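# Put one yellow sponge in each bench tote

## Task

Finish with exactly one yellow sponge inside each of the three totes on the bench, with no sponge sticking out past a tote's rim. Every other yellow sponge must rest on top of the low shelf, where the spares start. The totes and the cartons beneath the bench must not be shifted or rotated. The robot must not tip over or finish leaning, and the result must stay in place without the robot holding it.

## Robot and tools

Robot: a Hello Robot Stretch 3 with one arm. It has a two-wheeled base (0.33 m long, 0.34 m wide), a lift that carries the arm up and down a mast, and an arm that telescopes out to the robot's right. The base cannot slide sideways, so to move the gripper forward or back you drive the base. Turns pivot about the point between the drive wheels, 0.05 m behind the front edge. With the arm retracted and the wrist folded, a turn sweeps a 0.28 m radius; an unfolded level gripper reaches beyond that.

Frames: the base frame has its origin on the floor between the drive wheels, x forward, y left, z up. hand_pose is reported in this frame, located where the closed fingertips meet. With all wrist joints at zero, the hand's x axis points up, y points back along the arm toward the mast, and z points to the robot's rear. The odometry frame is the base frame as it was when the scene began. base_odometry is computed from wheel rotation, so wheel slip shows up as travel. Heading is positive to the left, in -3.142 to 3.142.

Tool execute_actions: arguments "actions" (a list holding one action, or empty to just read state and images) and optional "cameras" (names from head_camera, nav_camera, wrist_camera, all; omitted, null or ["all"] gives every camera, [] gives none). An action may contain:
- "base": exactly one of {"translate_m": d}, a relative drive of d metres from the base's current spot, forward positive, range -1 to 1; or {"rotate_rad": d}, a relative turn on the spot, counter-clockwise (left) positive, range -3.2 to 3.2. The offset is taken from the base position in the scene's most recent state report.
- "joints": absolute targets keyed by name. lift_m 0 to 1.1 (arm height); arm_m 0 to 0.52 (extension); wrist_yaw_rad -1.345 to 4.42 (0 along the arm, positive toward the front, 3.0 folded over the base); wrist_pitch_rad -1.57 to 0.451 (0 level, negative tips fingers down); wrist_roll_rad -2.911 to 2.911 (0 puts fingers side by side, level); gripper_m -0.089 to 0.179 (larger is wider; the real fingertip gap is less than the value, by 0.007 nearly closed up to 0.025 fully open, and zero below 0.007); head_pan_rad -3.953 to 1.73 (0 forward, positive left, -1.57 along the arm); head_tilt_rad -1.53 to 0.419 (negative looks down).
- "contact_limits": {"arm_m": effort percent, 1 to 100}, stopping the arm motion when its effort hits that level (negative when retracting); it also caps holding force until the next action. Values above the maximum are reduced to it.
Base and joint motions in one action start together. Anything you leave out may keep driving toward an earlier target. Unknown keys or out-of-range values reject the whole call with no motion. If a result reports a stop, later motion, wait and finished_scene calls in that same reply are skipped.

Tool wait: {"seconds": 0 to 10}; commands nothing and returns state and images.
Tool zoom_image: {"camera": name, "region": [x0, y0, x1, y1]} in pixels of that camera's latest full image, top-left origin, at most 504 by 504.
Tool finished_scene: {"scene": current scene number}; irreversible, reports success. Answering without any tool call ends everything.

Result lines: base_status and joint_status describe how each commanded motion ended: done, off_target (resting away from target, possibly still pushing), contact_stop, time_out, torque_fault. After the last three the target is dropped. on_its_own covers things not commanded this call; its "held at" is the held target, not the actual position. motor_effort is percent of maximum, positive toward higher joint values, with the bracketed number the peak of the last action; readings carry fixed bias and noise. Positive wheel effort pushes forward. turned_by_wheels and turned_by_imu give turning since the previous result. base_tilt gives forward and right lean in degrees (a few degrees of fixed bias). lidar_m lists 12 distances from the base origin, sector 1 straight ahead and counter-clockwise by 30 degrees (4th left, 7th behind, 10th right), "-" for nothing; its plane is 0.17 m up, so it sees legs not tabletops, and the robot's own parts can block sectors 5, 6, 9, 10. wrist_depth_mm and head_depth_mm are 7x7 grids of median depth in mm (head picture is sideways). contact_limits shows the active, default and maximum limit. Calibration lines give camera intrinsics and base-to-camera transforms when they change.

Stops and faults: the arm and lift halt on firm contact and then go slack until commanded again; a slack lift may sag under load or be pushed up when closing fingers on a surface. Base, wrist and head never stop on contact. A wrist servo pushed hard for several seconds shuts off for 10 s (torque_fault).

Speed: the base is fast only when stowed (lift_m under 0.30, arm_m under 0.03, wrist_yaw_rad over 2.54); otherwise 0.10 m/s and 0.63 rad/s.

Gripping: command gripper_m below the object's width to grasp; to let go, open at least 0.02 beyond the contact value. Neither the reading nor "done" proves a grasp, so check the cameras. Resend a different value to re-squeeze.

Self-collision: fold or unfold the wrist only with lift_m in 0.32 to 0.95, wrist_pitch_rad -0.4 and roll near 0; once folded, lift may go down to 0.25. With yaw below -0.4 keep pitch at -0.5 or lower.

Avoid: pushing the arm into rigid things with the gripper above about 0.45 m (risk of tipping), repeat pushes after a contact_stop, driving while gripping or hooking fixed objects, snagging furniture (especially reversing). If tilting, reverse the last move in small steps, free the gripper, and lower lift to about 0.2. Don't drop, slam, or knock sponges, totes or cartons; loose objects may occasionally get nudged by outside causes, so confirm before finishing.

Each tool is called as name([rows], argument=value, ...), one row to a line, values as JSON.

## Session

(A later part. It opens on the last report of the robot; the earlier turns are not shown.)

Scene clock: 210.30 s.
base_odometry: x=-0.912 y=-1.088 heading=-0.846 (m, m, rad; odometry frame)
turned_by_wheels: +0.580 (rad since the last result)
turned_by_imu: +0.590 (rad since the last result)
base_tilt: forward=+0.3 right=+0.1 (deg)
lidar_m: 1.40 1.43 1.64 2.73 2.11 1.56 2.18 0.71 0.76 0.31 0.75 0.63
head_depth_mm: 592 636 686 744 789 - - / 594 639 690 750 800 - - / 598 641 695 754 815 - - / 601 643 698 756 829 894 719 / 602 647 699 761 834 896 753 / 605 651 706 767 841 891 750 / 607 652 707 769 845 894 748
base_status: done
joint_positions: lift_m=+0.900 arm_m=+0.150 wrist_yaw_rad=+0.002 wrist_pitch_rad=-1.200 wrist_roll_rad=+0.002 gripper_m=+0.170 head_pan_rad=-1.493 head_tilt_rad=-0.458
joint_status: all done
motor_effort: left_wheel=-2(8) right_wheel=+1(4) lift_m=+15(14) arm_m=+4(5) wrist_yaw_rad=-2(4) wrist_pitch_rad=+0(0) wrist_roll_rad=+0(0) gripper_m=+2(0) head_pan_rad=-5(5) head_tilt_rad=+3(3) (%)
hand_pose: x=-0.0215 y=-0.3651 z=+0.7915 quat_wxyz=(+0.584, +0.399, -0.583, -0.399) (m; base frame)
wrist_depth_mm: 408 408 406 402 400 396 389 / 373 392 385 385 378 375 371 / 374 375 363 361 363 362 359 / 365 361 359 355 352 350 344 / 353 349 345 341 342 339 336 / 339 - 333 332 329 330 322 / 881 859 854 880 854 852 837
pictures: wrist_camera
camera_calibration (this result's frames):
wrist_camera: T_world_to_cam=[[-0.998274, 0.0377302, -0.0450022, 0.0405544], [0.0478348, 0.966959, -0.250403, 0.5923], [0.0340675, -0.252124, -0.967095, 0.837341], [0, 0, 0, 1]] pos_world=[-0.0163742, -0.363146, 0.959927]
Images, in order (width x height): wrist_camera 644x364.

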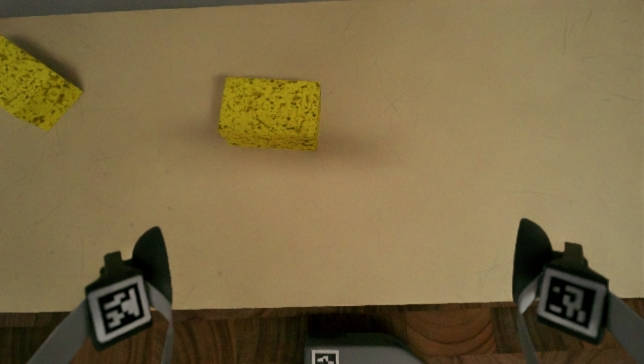

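execute_actions([
  {"base":{"translate_m":0.07},"joints":{"arm_m":0.308,"wrist_yaw_rad":-0.08,"lift_m":0.82}},
], cameras=["wrist_camera"])

execute_actions([
  {"joints":{"lift_m":0.75}},
], cameras=["wrist_camera"])

Scene clock: 215.80 s.
base_odometry: x=-0.866 y=-1.141 heading=-0.846 (m, m, rad; odometry frame)
turned_by_wheels: +0.000 (rad since the last result)
turned_by_imu: +0.001 (rad since the last result)
base_tilt: forward=+0.2 right=+0.1 (deg)
lidar_m: 1.33 1.36 1.60 2.48 2.21 1.62 2.19 0.77 0.33 0.37 0.69 0.57
head_depth_mm: 590 632 682 743 783 910 730 / 591 636 685 743 - 862 731 / 593 639 690 753 799 - 702 / 597 642 695 753 827 886 733 / 600 644 696 759 833 890 749 / 603 647 700 762 837 898 749 / 606 651 704 769 840 889 736
base_status: done
joint_positions: lift_m=+0.820 arm_m=+0.308 wrist_yaw_rad=-0.077 wrist_pitch_rad=-1.200 wrist_roll_rad=+0.002 gripper_m=+0.170 head_pan_rad=-1.493 head_tilt_rad=-0.458
joint_status: all done
motor_effort: left_wheel=-2(5) right_wheel=+1(5) lift_m=+14(14) arm_m=+5(1) wrist_yaw_rad=-4(6) wrist_pitch_rad=+0(0) wrist_roll_rad=+0(0) gripper_m=+0(1) head_pan_rad=-5(5) head_tilt_rad=+4(3) (%)
hand_pose: x=-0.0271 y=-0.5228 z=+0.7115 quat_wxyz=(+0.567, +0.376, -0.599, -0.422) (m; base frame)
wrist_depth_mm: 257 267 281 294 309 327 340 / 318 326 329 330 292 290 288 / 292 288 288 284 282 280 278 / 283 278 279 275 271 269 267 / 269 269 266 221 259 261 258 / 262 - 257 212 249 251 249 / 252 249 249 247 245 242 238
pictures: wrist_camera
camera_calibration (this result's frames):
wrist_camera: T_world_to_cam=[[-0.992092, 0.117177, -0.0449863, 0.0789964], [0.124744, 0.960171, -0.250022, 0.723258], [0.0138978, -0.253656, -0.967195, 0.719115], [0, 0, 0, 1]] pos_world=[-0.0218446, -0.5213, 0.879908]
Images, in order (width x height): wrist_camera 644x364.

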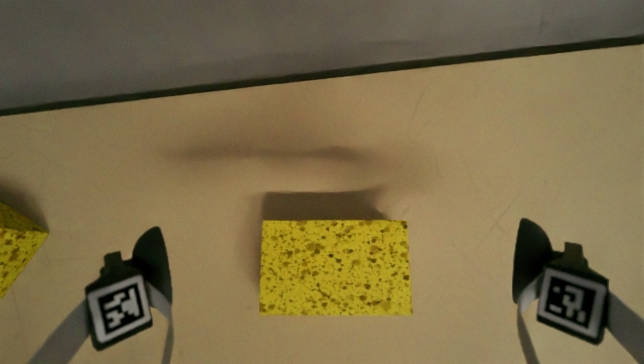

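Scene clock: 217.27 s.
base_odometry: x=-0.866 y=-1.141 heading=-0.846 (m, m, rad; odometry frame)
turned_by_wheels: +0.000 (rad since the last result)
turned_by_imu: +0.000 (rad since the last result)
base_tilt: forward=+0.3 right=+0.2 (deg)
lidar_m: 1.33 1.37 1.60 2.47 2.21 1.62 2.20 0.77 0.33 0.37 0.69 0.57
head_depth_mm: 588 633 683 740 809 - 742 / 592 638 687 744 807 - 714 / 595 638 690 749 819 - 685 / 597 641 694 754 826 887 731 / 599 646 698 758 831 891 752 / 603 649 702 761 836 898 751 / 604 651 703 766 841 887 738
base_status: not commanded
joint_positions: lift_m=+0.750 arm_m=+0.308 wrist_yaw_rad=-0.077 wrist_pitch_rad=-1.200 wrist_roll_rad=+0.002 gripper_m=+0.170 head_pan_rad=-1.493 head_tilt_rad=-0.458
joint_status: all done
motor_effort: left_wheel=-2(2) right_wheel=+1(1) lift_m=+14(13) arm_m=+4(5) wrist_yaw_rad=-4(4) wrist_pitch_rad=+0(0) wrist_roll_rad=+0(0) gripper_m=+0(0) head_pan_rad=-4(4) head_tilt_rad=+3(4) (%)
hand_pose: x=-0.0271 y=-0.5228 z=+0.6415 quat_wxyz=(+0.567, +0.376, -0.599, -0.422) (m; base frame)
wrist_depth_mm: 256 263 263 265 228 225 223 / 226 225 222 220 217 216 214 / 217 215 213 211 210 207 206 / 209 208 204 204 202 200 198 / 201 200 195 153 151 194 191 / 193 - 149 147 146 186 185 / - 185 182 143 144 179 177
pictures: wrist_camera
camera_calibration (this result's frames):
wrist_camera: T_world_to_cam=[[-0.992092, 0.117177, -0.0449864, 0.0758473], [0.124744, 0.960171, -0.250022, 0.705756], [0.0138978, -0.253656, -0.967195, 0.651407], [0, 0, 0, 1]] pos_world=[-0.0218446, -0.521301, 0.809904]
Images, in order (width x height): wrist_camera 644x364.

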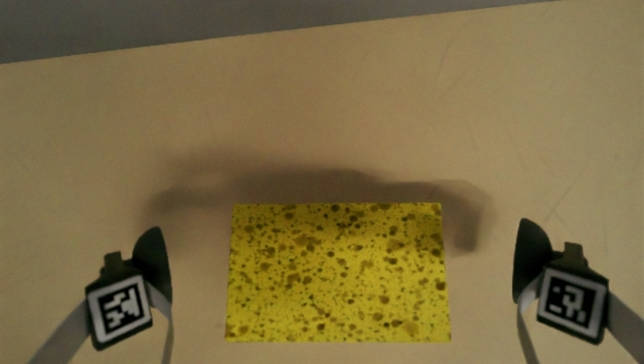

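execute_actions([
  {"joints":{"gripper_m":0.07}},
], cameras=[])

execute_actions([
  {"joints":{"lift_m":0.84}},
], cameras=["wrist_camera"])

execute_actions([
  {"base":{"rotate_rad":-0.872},"joints":{"arm_m":0.0,"lift_m":0.95,"wrist_yaw_rad":0}},
], cameras=[])

execute_actions([
  {"base":{"translate_m":-0.9},"joints":{"lift_m":1.1,"wrist_pitch_rad":-0.3}},
], cameras=[])

execute_actions([
  {"base":{"translate_m":-0.727}},
], cameras=[])

execute_actions([
  {"base":{"rotate_rad":-0.675}},
], cameras=["wrist_camera","nav_camera"])

Scene clock: 224.90 s.
base_odometry: x=-0.866 y=-1.141 heading=-0.846 (m, m, rad; odometry frame)
turned_by_wheels: +0.000 (rad since the last result)
turned_by_imu: +0.001 (rad since the last result)
base_tilt: forward=+0.3 right=+0.1 (deg)
lidar_m: 1.33 1.36 1.60 2.47 2.22 1.63 2.19 0.77 0.33 0.37 0.69 0.57
head_depth_mm: 589 634 682 741 809 - 739 / 591 637 686 745 805 - 725 / 595 638 693 748 820 - 684 / 597 643 694 754 828 888 733 / 601 645 697 758 828 892 751 / 601 649 701 762 835 900 748 / 604 650 705 767 839 890 735
base_status: not commanded
joint_positions: lift_m=+0.750 arm_m=+0.308 wrist_yaw_rad=-0.077 wrist_pitch_rad=-1.200 wrist_roll_rad=+0.002 gripper_m=+0.071 head_pan_rad=-1.493 head_tilt_rad=-0.458
joint_status: all done
motor_effort: left_wheel=-2(2) right_wheel=+1(1) lift_m=+14(14) arm_m=+5(4) wrist_yaw_rad=-4(3) wrist_pitch_rad=+0(0) wrist_roll_rad=+0(0) gripper_m=-13(91) head_pan_rad=-4(5) head_tilt_rad=+3(4) (%)
hand_pose: x=-0.0271 y=-0.5228 z=+0.6415 quat_wxyz=(+0.567, +0.376, -0.599, -0.422) (m; base frame)
wrist_depth_mm: 256 262 263 266 226 226 223 / 226 224 222 220 217 214 214 / 218 214 214 211 209 207 206 / 208 207 205 203 201 200 199 / 201 199 153 150 149 193 191 / 193 192 146 146 145 - 184 / 186 185 182 143 141 178 178
pictures: none
No camera images: the call's "cameras" was empty. Leave "cameras" out to get every camera's image.

Scene clock: 226.57 s.
base_odometry: x=-0.866 y=-1.141 heading=-0.846 (m, m, rad; odometry frame)
turned_by_wheels: +0.000 (rad since the last result)
turned_by_imu: +0.000 (rad since the last result)
base_tilt: forward=+0.4 right=+0.1 (deg)
lidar_m: 1.33 1.36 1.60 2.48 2.21 1.63 2.20 0.77 0.33 0.37 0.69 0.57
head_depth_mm: 588 632 682 743 - 898 751 / 591 636 689 747 - 900 713 / 594 638 690 750 810 - 652 / 598 641 691 756 823 886 732 / 601 645 695 759 831 891 753 / 603 648 699 763 836 898 747 / 604 650 706 766 843 891 734
base_status: not commanded
joint_positions: lift_m=+0.840 arm_m=+0.308 wrist_yaw_rad=-0.077 wrist_pitch_rad=-1.200 wrist_roll_rad=+0.002 gripper_m=+0.071 head_pan_rad=-1.493 head_tilt_rad=-0.458
joint_status: all done
motor_effort: left_wheel=-2(2) right_wheel=+1(1) lift_m=+25(26) arm_m=+4(4) wrist_yaw_rad=-4(3) wrist_pitch_rad=+0(0) wrist_roll_rad=+0(0) gripper_m=-13(13) head_pan_rad=-5(4) head_tilt_rad=+3(4) (%)
hand_pose: x=-0.0271 y=-0.5228 z=+0.7308 quat_wxyz=(+0.567, +0.376, -0.599, -0.422) (m; base frame)
wrist_depth_mm: 256 268 281 295 310 328 347 / 318 334 343 348 353 312 308 / 314 310 306 305 300 301 295 / 301 298 296 294 290 287 284 / 286 287 153 151 149 279 277 / 278 278 146 145 145 - 267 / 267 269 263 143 142 259 257
pictures: wrist_camera
camera_calibration (this result's frames):
wrist_camera: T_world_to_cam=[[-0.992091, 0.117185, -0.0449794, 0.0798619], [0.124747, 0.960214, -0.249853, 0.727943], [0.0139109, -0.253488, -0.967239, 0.73791], [0, 0, 0, 1]] pos_world=[-0.0218435, -0.521288, 0.899206]
Images, in order (width x height): wrist_camera 644x364.

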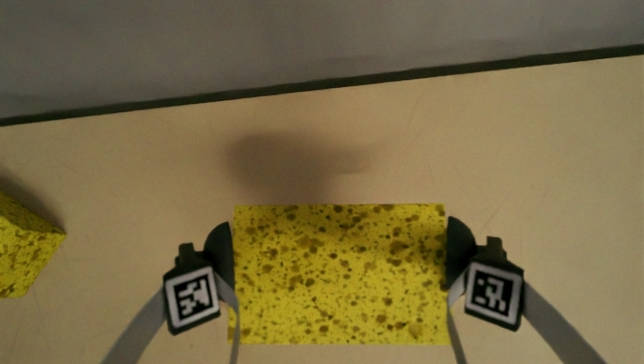

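Scene clock: 230.03 s.
base_odometry: x=-0.866 y=-1.141 heading=-1.718 (m, m, rad; odometry frame)
turned_by_wheels: -0.872 (rad since the last result)
turned_by_imu: -0.886 (rad since the last result)
base_tilt: forward=+0.5 right=-0.2 (deg)
lidar_m: 0.59 0.57 1.33 1.43 1.71 3.76 1.88 1.62 1.91 0.77 0.33 0.72
head_depth_mm: 1254 1394 1536 1786 1989 1681 1489 / 1111 1202 1326 1497 1709 914 - / 988 1078 1180 1287 1411 916 793 / 894 962 1040 1133 1165 909 751 / 816 875 941 1008 1082 914 750 / 749 797 853 914 977 907 750 / 696 732 777 828 890 915 748
base_status: done
joint_positions: lift_m=+0.950 arm_m=+0.003 wrist_yaw_rad=-0.002 wrist_pitch_rad=-1.201 wrist_roll_rad=+0.002 gripper_m=+0.071 head_pan_rad=-1.493 head_tilt_rad=-0.457
joint_status: all done
joint sent to its limit — the command would take arm_m past its lower limit, so that joint was sent only as far as its limit.
motor_effort: left_wheel=+1(7) right_wheel=-2(5) lift_m=+26(24) arm_m=-3(0) wrist_yaw_rad=+3(5) wrist_pitch_rad=+0(1) wrist_roll_rad=+0(0) gripper_m=-13(12) head_pan_rad=-5(6) head_tilt_rad=+3(3) (%)
hand_pose: x=-0.0218 y=-0.2179 z=+0.8407 quat_wxyz=(+0.582, +0.398, -0.584, -0.401) (m; base frame)
wrist_depth_mm: 470 467 458 457 - - - / 449 449 445 712 - - - / 430 429 434 958 - - - / 412 411 663 - - - - / 401 401 153 150 149 946 933 / 383 624 146 146 144 - 902 / 379 618 901 142 142 859 890
pictures: none
No camera images: the call's "cameras" was empty. Leave "cameras" out to get every camera's image.

Scene clock: 240.27 s.
base_odometry: x=-0.733 y=-0.250 heading=-1.718 (m, m, rad; odometry frame)
turned_by_wheels: +0.000 (rad since the last result)
turned_by_imu: -0.002 (rad since the last result)
base_tilt: forward=+0.3 right=+0.1 (deg)
lidar_m: 1.10 1.90 1.86 1.46 2.11 3.01 1.19 0.95 0.94 1.82 1.02 1.11
head_depth_mm: 1737 - - - - - - / 1879 - - - - - - / 1985 2126 - 359 - 1723 1379 / 1823 1974 2131 2172 2111 1717 1409 / 1669 1800 1897 2053 2107 1721 1412 / 1537 1615 1719 1854 1973 1722 1407 / 1407 1497 1586 1680 1801 1714 1409
base_status: done
joint_positions: lift_m=+1.100 arm_m=+0.003 wrist_yaw_rad=-0.002 wrist_pitch_rad=-0.327 wrist_roll_rad=+0.002 gripper_m=+0.071 head_pan_rad=-1.493 head_tilt_rad=-0.457
joint_status: all done
motor_effort: left_wheel=+2(4) right_wheel=-2(5) lift_m=+25(25) arm_m=-3(3) wrist_yaw_rad=+2(2) wrist_pitch_rad=+13(13) wrist_roll_rad=+0(0) gripper_m=-12(12) head_pan_rad=-4(6) head_tilt_rad=+3(3) (%)
hand_pose: x=-0.0220 y=-0.3826 z=+1.1333 quat_wxyz=(+0.697, +0.114, -0.698, -0.116) (m; base frame)
wrist_depth_mm: 961 - - - - - - / 946 - - - - - - / - - - - - - - / - - - - - - 661 / - - 153 150 149 - 666 / - - 146 146 144 - - / - - - 142 142 - -
pictures: none
No camera images: the call's "cameras" was empty. Leave "cameras" out to get every camera's image.

Scene clock: 248.60 s.
base_odometry: x=-0.627 y=+0.469 heading=-1.718 (m, m, rad; odometry frame)
turned_by_wheels: +0.000 (rad since the last result)
turned_by_imu: -0.002 (rad since the last result)
base_tilt: forward=+0.3 right=-0.1 (deg)
lidar_m: 1.81 2.36 1.71 1.85 2.47 2.48 0.66 0.51 0.50 0.55 0.85 1.61
head_depth_mm: 1317 - - - - - - / 1425 - - - - - - / 1543 1636 - 359 - 1531 1094 / 1655 1788 1939 973 2029 1721 1116 / 1819 1966 2152 904 987 1099 1161 / 1993 2171 2366 2527 2109 1714 1410 / 2004 2116 2260 2396 2194 1717 1405
base_status: done
joint_positions: lift_m=+1.100 arm_m=+0.003 wrist_yaw_rad=-0.002 wrist_pitch_rad=-0.327 wrist_roll_rad=+0.002 gripper_m=+0.071 head_pan_rad=-1.493 head_tilt_rad=-0.457
joint_status: not commanded
motor_effort: left_wheel=+2(3) right_wheel=-2(5) lift_m=+25(26) arm_m=-3(3) wrist_yaw_rad=+2(2) wrist_pitch_rad=+13(13) wrist_roll_rad=+0(0) gripper_m=-13(12) head_pan_rad=-4(3) head_tilt_rad=+3(3) (%)
hand_pose: x=-0.0220 y=-0.3826 z=+1.1333 quat_wxyz=(+0.697, +0.114, -0.698, -0.116) (m; base frame)
wrist_depth_mm: - - - - - 965 845 / - - - - - - 877 / - - - - - - 821 / - - - 710 693 688 529 / - - 153 151 149 542 400 / - - 146 145 144 - 287 / - - 898 143 142 358 291
pictures: none
No camera images: the call's "cameras" was empty. Leave "cameras" out to get every camera's image.

Scene clock: 250.63 s.
base_odometry: x=-0.627 y=+0.469 heading=-2.393 (m, m, rad; odometry frame)
turned_by_wheels: -0.675 (rad since the last result)
turned_by_imu: -0.686 (rad since the last result)
base_tilt: forward=+0.3 right=+0.1 (deg)
lidar_m: 1.61 1.82 2.42 1.71 1.76 2.41 2.47 0.73 0.52 0.50 0.52 0.70
head_depth_mm: 1184 - - - - - - / 1188 - - - - - - / 1209 1292 - 359 - 1617 1334 / 1221 1306 1092 705 583 1287 1117 / 1228 1321 1368 728 595 1282 1116 / 1232 1324 1382 898 653 1360 1204 / 1242 1342 1395 897 653 1317 1136
base_status: done
joint_positions: lift_m=+1.100 arm_m=+0.003 wrist_yaw_rad=-0.002 wrist_pitch_rad=-0.327 wrist_roll_rad=+0.002 gripper_m=+0.071 head_pan_rad=-1.493 head_tilt_rad=-0.457
joint_status: not commanded
motor_effort: left_wheel=+1(6) right_wheel=-2(5) lift_m=+26(25) arm_m=-4(4) wrist_yaw_rad=+2(2) wrist_pitch_rad=+13(13) wrist_roll_rad=+0(0) gripper_m=-12(12) head_pan_rad=-4(4) head_tilt_rad=+3(4) (%)
hand_pose: x=-0.0220 y=-0.3826 z=+1.1333 quat_wxyz=(+0.697, +0.114, -0.698, -0.116) (m; base frame)
wrist_depth_mm: - - - - - - - / - - - - - - - / - - - 686 864 - - / 749 740 651 502 497 678 673 / 567 559 153 151 149 522 515 / 454 452 146 145 144 - 423 / 390 388 374 143 142 372 377
pictures: nav_camera (sideways: a quarter turn counterclockwise sets it upright), wrist_camera
camera_calibration (this result's frames):
nav_camera: T_world_to_cam=[[0.0466312, -0.434698, 0.899368, -1.12747], [-0.995807, -0.0911677, 0.00756669, 0.0498401], [0.0787041, -0.89595, -0.437126, 0.526948], [0, 0, 0, 1]] pos_world=[0.0607334, -0.0134452, 1.24398]
wrist_camera: T_world_to_cam=[[-0.998214, -0.00731745, -0.0592905, 0.0550194], [0.050419, 0.429164, -0.901818, 1.22737], [0.0320444, -0.903197, -0.428029, 0.303405], [0, 0, 0, 1]] pos_world=[-0.0166839, -0.252306, 1.23999]
Images, in order (width x height): nav_camera 672x504, wrist_camera 644x364.

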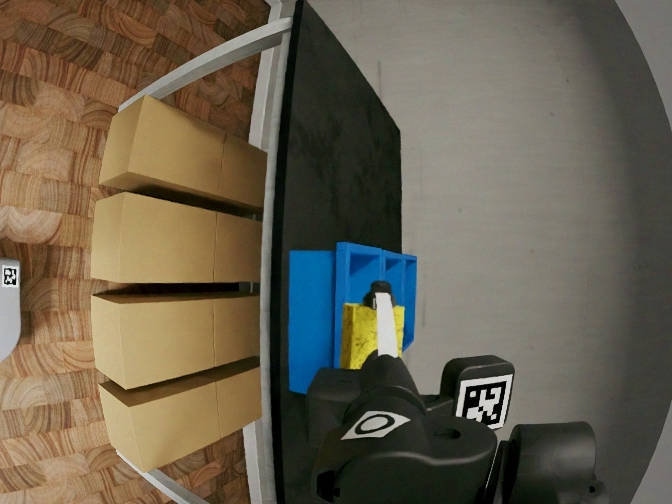

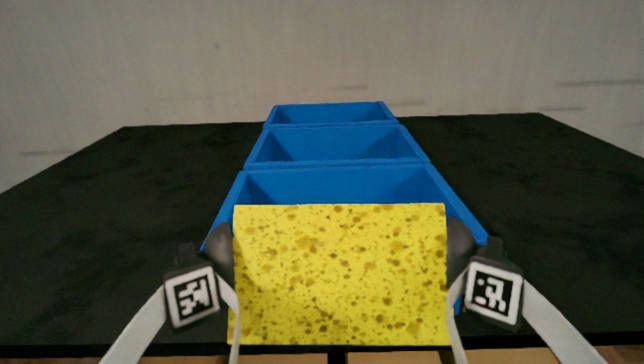

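execute_actions([
  {"joints":{"arm_m":0.34}},
], cameras=[])

execute_actions([
  {"joints":{"wrist_pitch_rad":-0.9}},
], cameras=["wrist_camera"])

execute_actions([
  {"joints":{"wrist_pitch_rad":-1.2,"arm_m":0.40}},
], cameras=["wrist_camera"])

Scene clock: 257.43 s.
base_odometry: x=-0.627 y=+0.469 heading=-2.393 (m, m, rad; odometry frame)
turned_by_wheels: +0.000 (rad since the last result)
turned_by_imu: +0.001 (rad since the last result)
base_tilt: forward=+0.5 right=+0.1 (deg)
lidar_m: 1.61 1.82 2.42 1.71 1.76 2.41 2.48 0.73 0.52 0.50 0.52 0.70
head_depth_mm: 1176 - 1325 701 573 1289 1116 / 1192 - 904 715 577 1277 1122 / 1211 1304 900 718 579 1354 1310 / 1219 1309 1045 721 584 1283 1121 / 1225 1315 1381 736 593 1285 1120 / 1228 1326 1391 894 652 1360 1205 / 1243 1330 1394 897 652 1318 1136
base_status: not commanded
joint_positions: lift_m=+1.100 arm_m=+0.340 wrist_yaw_rad=-0.002 wrist_pitch_rad=-0.327 wrist_roll_rad=+0.002 gripper_m=+0.071 head_pan_rad=-1.493 head_tilt_rad=-0.457
joint_status: all done
motor_effort: left_wheel=+2(2) right_wheel=-2(2) lift_m=+25(26) arm_m=+4(7) wrist_yaw_rad=+2(2) wrist_pitch_rad=+13(13) wrist_roll_rad=+0(0) gripper_m=-13(12) head_pan_rad=-3(5) head_tilt_rad=+3(3) (%)
hand_pose: x=-0.0220 y=-0.7197 z=+1.1333 quat_wxyz=(+0.697, +0.114, -0.698, -0.116) (m; base frame)
wrist_depth_mm: 731 743 734 745 734 737 733 / 788 790 800 801 789 801 787 / 851 852 820 834 828 837 842 / 756 736 597 586 582 671 671 / 557 558 153 151 149 530 514 / 452 449 146 146 145 - 421 / 377 350 220 143 142 221 356
pictures: none
No camera images: the call's "cameras" was empty. Leave "cameras" out to get every camera's image.

Scene clock: 258.60 s.
base_odometry: x=-0.627 y=+0.469 heading=-2.393 (m, m, rad; odometry frame)
turned_by_wheels: +0.000 (rad since the last result)
turned_by_imu: +0.000 (rad since the last result)
base_tilt: forward=+0.3 right=+0.1 (deg)
lidar_m: 1.61 1.82 2.43 1.71 1.75 2.40 2.48 0.73 0.53 0.50 0.52 0.70
head_depth_mm: 1172 - 1338 702 574 1285 1121 / 1184 - 956 621 576 1287 1118 / 1205 1299 1102 612 579 1364 1314 / 1219 1309 1092 724 584 1282 1114 / 1228 1315 1379 733 593 1276 1115 / 1240 1334 1379 899 652 1357 1202 / 1237 1334 1402 897 652 1324 1132
base_status: not commanded
joint_positions: lift_m=+1.100 arm_m=+0.340 wrist_yaw_rad=-0.002 wrist_pitch_rad=-0.905 wrist_roll_rad=+0.002 gripper_m=+0.071 head_pan_rad=-1.493 head_tilt_rad=-0.457
joint_status: all done
motor_effort: left_wheel=+2(1) right_wheel=-2(2) lift_m=+26(25) arm_m=+4(5) wrist_yaw_rad=+2(2) wrist_pitch_rad=+3(12) wrist_roll_rad=+0(0) gripper_m=-13(13) head_pan_rad=-5(5) head_tilt_rad=+3(3) (%)
hand_pose: x=-0.0219 y=-0.6239 z=+1.0219 quat_wxyz=(+0.635, +0.308, -0.637, -0.311) (m; base frame)
wrist_depth_mm: 442 280 352 356 356 266 404 / 389 220 213 215 208 207 354 / 354 197 197 196 200 203 195 / 307 216 245 249 254 236 176 / 166 213 153 150 149 240 169 / 154 197 146 146 145 - 170 / 151 197 233 143 142 230 163
pictures: wrist_camera
camera_calibration (this result's frames):
wrist_camera: T_world_to_cam=[[-0.998139, 0.0270901, -0.0546399, 0.063472], [0.0516081, 0.852571, -0.520057, 1.10449], [0.032496, -0.521909, -0.852382, 0.709312], [0, 0, 0, 1]] pos_world=[-0.0166967, -0.573182, 1.18247]
Images, in order (width x height): wrist_camera 644x364.

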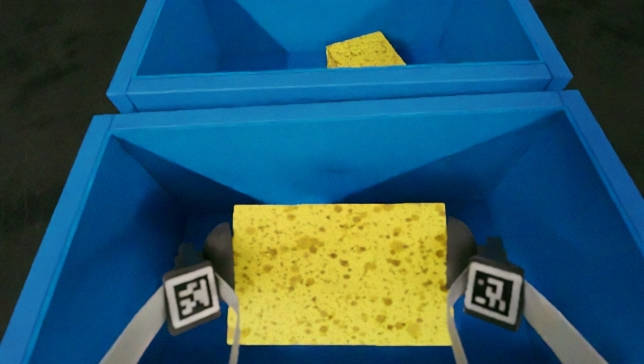

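Scene clock: 260.20 s.
base_odometry: x=-0.627 y=+0.469 heading=-2.393 (m, m, rad; odometry frame)
turned_by_wheels: +0.000 (rad since the last result)
turned_by_imu: +0.000 (rad since the last result)
base_tilt: forward=+0.4 right=-0.1 (deg)
lidar_m: 1.61 1.82 2.42 1.71 1.76 2.41 2.47 0.73 0.53 0.50 0.52 0.70
head_depth_mm: 1182 1280 1340 702 572 1279 1119 / 1189 - 1089 698 577 1280 1116 / 1213 1305 1103 700 578 1364 1311 / 1220 1308 1094 714 582 1282 1121 / 1228 1319 1376 733 594 1282 1120 / 1241 1327 1383 894 653 1367 1203 / 1234 1331 1398 895 652 1318 1129
base_status: not commanded
joint_positions: lift_m=+1.100 arm_m=+0.400 wrist_yaw_rad=-0.002 wrist_pitch_rad=-1.199 wrist_roll_rad=+0.002 gripper_m=+0.071 head_pan_rad=-1.493 head_tilt_rad=-0.457
joint_status: all done
motor_effort: left_wheel=+2(1) right_wheel=-2(2) lift_m=+26(25) arm_m=+5(8) wrist_yaw_rad=+2(3) wrist_pitch_rad=+0(3) wrist_roll_rad=+0(0) gripper_m=-13(13) head_pan_rad=-4(5) head_tilt_rad=+3(3) (%)
hand_pose: x=-0.0218 y=-0.6153 z=+0.9908 quat_wxyz=(+0.583, +0.398, -0.584, -0.400) (m; base frame)
wrist_depth_mm: 154 149 151 144 142 141 141 / 148 151 155 159 163 167 156 / 159 194 214 222 230 218 164 / 157 217 248 246 245 239 166 / 155 214 153 151 150 232 168 / 154 198 146 145 145 - 170 / 152 196 220 142 142 216 163
pictures: wrist_camera
camera_calibration (this result's frames):
wrist_camera: T_world_to_cam=[[-0.9981, 0.042067, -0.04503, 0.0613551], [0.0520641, 0.966577, -0.251036, 0.884603], [0.0329646, -0.252903, -0.96693, 0.966379], [0, 0, 0, 1]] pos_world=[-0.0166739, -0.613217, 1.15925]
Images, in order (width x height): wrist_camera 644x364.

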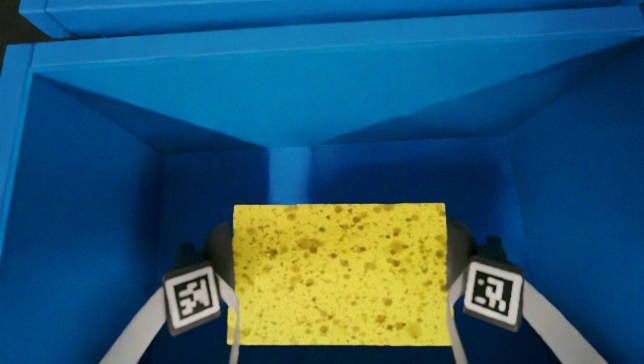

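Floor depth 246 vs 203 at grasp: lower 0.038.

execute_actions([
  {"joints":{"lift_m":1.062}},
], cameras=[])

execute_actions([
  {"joints":{"gripper_m":0.15}},
], cameras=[])

execute_actions([
  {"joints":{"lift_m":1.1}},
], cameras=["wrist_camera"])

finished_scene(scene=1)

Scene clock: 265.17 s.
base_odometry: x=-0.627 y=+0.469 heading=-2.393 (m, m, rad; odometry frame)
turned_by_wheels: +0.000 (rad since the last result)
turned_by_imu: +0.000 (rad since the last result)
base_tilt: forward=+0.3 right=+0.0 (deg)
lidar_m: 1.61 1.81 2.42 1.70 1.76 2.41 2.47 0.73 0.52 0.50 0.52 0.70
head_depth_mm: 1197 1304 1227 701 573 1283 1116 / 1197 - 908 720 576 1280 1118 / 1216 1288 1100 727 580 1363 1315 / 1215 1315 1095 723 582 1280 1117 / 1224 1319 1381 734 594 1285 1120 / 1236 1332 1386 896 654 1355 1208 / 1241 1337 1389 894 651 1322 1133
base_status: not commanded
joint_positions: lift_m=+1.062 arm_m=+0.400 wrist_yaw_rad=-0.002 wrist_pitch_rad=-1.200 wrist_roll_rad=+0.002 gripper_m=+0.071 head_pan_rad=-1.493 head_tilt_rad=-0.457
joint_status: all done
motor_effort: left_wheel=+2(2) right_wheel=-2(2) lift_m=+14(21) arm_m=+4(4) wrist_yaw_rad=+2(2) wrist_pitch_rad=+0(0) wrist_roll_rad=+0(0) gripper_m=-12(12) head_pan_rad=-4(5) head_tilt_rad=+4(3) (%)
hand_pose: x=-0.0218 y=-0.6151 z=+0.9535 quat_wxyz=(+0.583, +0.398, -0.584, -0.401) (m; base frame)
wrist_depth_mm: 117 119 122 124 126 128 131 / 148 151 155 159 163 168 156 / 158 195 214 213 212 210 165 / 157 207 209 209 206 205 166 / 156 200 153 150 149 197 168 / 154 195 146 145 144 - 170 / 152 187 185 143 142 183 163
pictures: none
No camera images: the call's "cameras" was empty. Leave "cameras" out to get every camera's image.

Scene clock: 266.47 s.
base_odometry: x=-0.627 y=+0.469 heading=-2.393 (m, m, rad; odometry frame)
turned_by_wheels: +0.000 (rad since the last result)
turned_by_imu: +0.000 (rad since the last result)
base_tilt: forward=+0.5 right=+0.1 (deg)
lidar_m: 1.61 1.82 2.42 1.71 1.76 2.41 2.48 0.73 0.53 0.50 0.52 0.70
head_depth_mm: 1191 1311 1233 701 574 1283 1121 / 1205 - 904 714 577 1281 1127 / 1209 1285 1102 727 579 1358 1302 / 1222 1316 1094 722 584 1284 1119 / 1230 1321 1381 734 593 1284 1123 / 1232 1322 1394 898 652 1355 1204 / 1237 1332 1393 894 651 1315 1134
base_status: not commanded
joint_positions: lift_m=+1.062 arm_m=+0.400 wrist_yaw_rad=-0.002 wrist_pitch_rad=-1.200 wrist_roll_rad=+0.002 gripper_m=+0.150 head_pan_rad=-1.493 head_tilt_rad=-0.457
joint_status: all done
motor_effort: left_wheel=+2(2) right_wheel=-2(2) lift_m=+14(14) arm_m=+4(4) wrist_yaw_rad=+2(2) wrist_pitch_rad=+0(0) wrist_roll_rad=+0(0) gripper_m=+0(88) head_pan_rad=-5(5) head_tilt_rad=+3(3) (%)
hand_pose: x=-0.0218 y=-0.6151 z=+0.9535 quat_wxyz=(+0.583, +0.398, -0.584, -0.401) (m; base frame)
wrist_depth_mm: 117 119 121 124 126 128 131 / 148 151 155 159 163 168 155 / 159 194 215 213 212 211 164 / 157 209 210 207 206 205 167 / 156 200 201 156 155 198 168 / 154 181 174 151 151 191 161 / 148 188 187 148 147 184 180
pictures: none
No camera images: the call's "cameras" was empty. Leave "cameras" out to get every camera's image.

Scene clock: 267.63 s.
base_odometry: x=-0.627 y=+0.469 heading=-2.393 (m, m, rad; odometry frame)
turned_by_wheels: +0.000 (rad since the last result)
turned_by_imu: +0.000 (rad since the last result)
base_tilt: forward=+0.2 right=+0.0 (deg)
lidar_m: 1.61 1.81 2.43 1.71 1.75 2.41 2.47 0.73 0.53 0.50 0.52 0.70
head_depth_mm: 1180 1273 1343 698 574 1281 1120 / 1186 - 1089 712 576 1285 1122 / 1211 1309 1106 720 579 1361 1305 / 1223 1318 1097 714 582 1279 1125 / 1227 1313 1379 735 595 1277 1117 / 1231 1320 1387 897 652 1359 1205 / 1245 1333 1397 897 652 1325 1133
base_status: not commanded
joint_positions: lift_m=+1.100 arm_m=+0.400 wrist_yaw_rad=-0.002 wrist_pitch_rad=-1.200 wrist_roll_rad=+0.002 gripper_m=+0.150 head_pan_rad=-1.493 head_tilt_rad=-0.457
joint_status: all done
motor_effort: left_wheel=+1(2) right_wheel=-2(2) lift_m=+25(28) arm_m=+5(4) wrist_yaw_rad=+2(2) wrist_pitch_rad=+0(0) wrist_roll_rad=+0(0) gripper_m=+1(1) head_pan_rad=-5(5) head_tilt_rad=+3(3) (%)
hand_pose: x=-0.0218 y=-0.6151 z=+0.9908 quat_wxyz=(+0.583, +0.398, -0.584, -0.401) (m; base frame)
wrist_depth_mm: 154 149 151 143 142 141 141 / 148 151 155 159 163 168 155 / 159 195 216 223 231 219 165 / 157 218 248 246 244 237 167 / 155 202 240 193 230 233 168 / 154 181 229 186 187 226 162 / 148 221 222 218 218 217 182
pictures: wrist_camera
camera_calibration (this result's frames):
wrist_camera: T_world_to_cam=[[-0.998099, 0.0421058, -0.0449961, 0.0613346], [0.0520652, 0.966788, -0.250219, 0.883712], [0.0329661, -0.252086, -0.967143, 0.967091], [0, 0, 0, 1]] pos_world=[-0.0166738, -0.613155, 1.1592]
Images, in order (width x height): wrist_camera 644x364.

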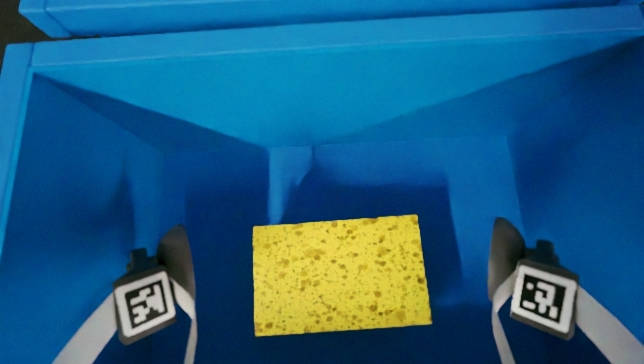

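The scene is finished: the task was done.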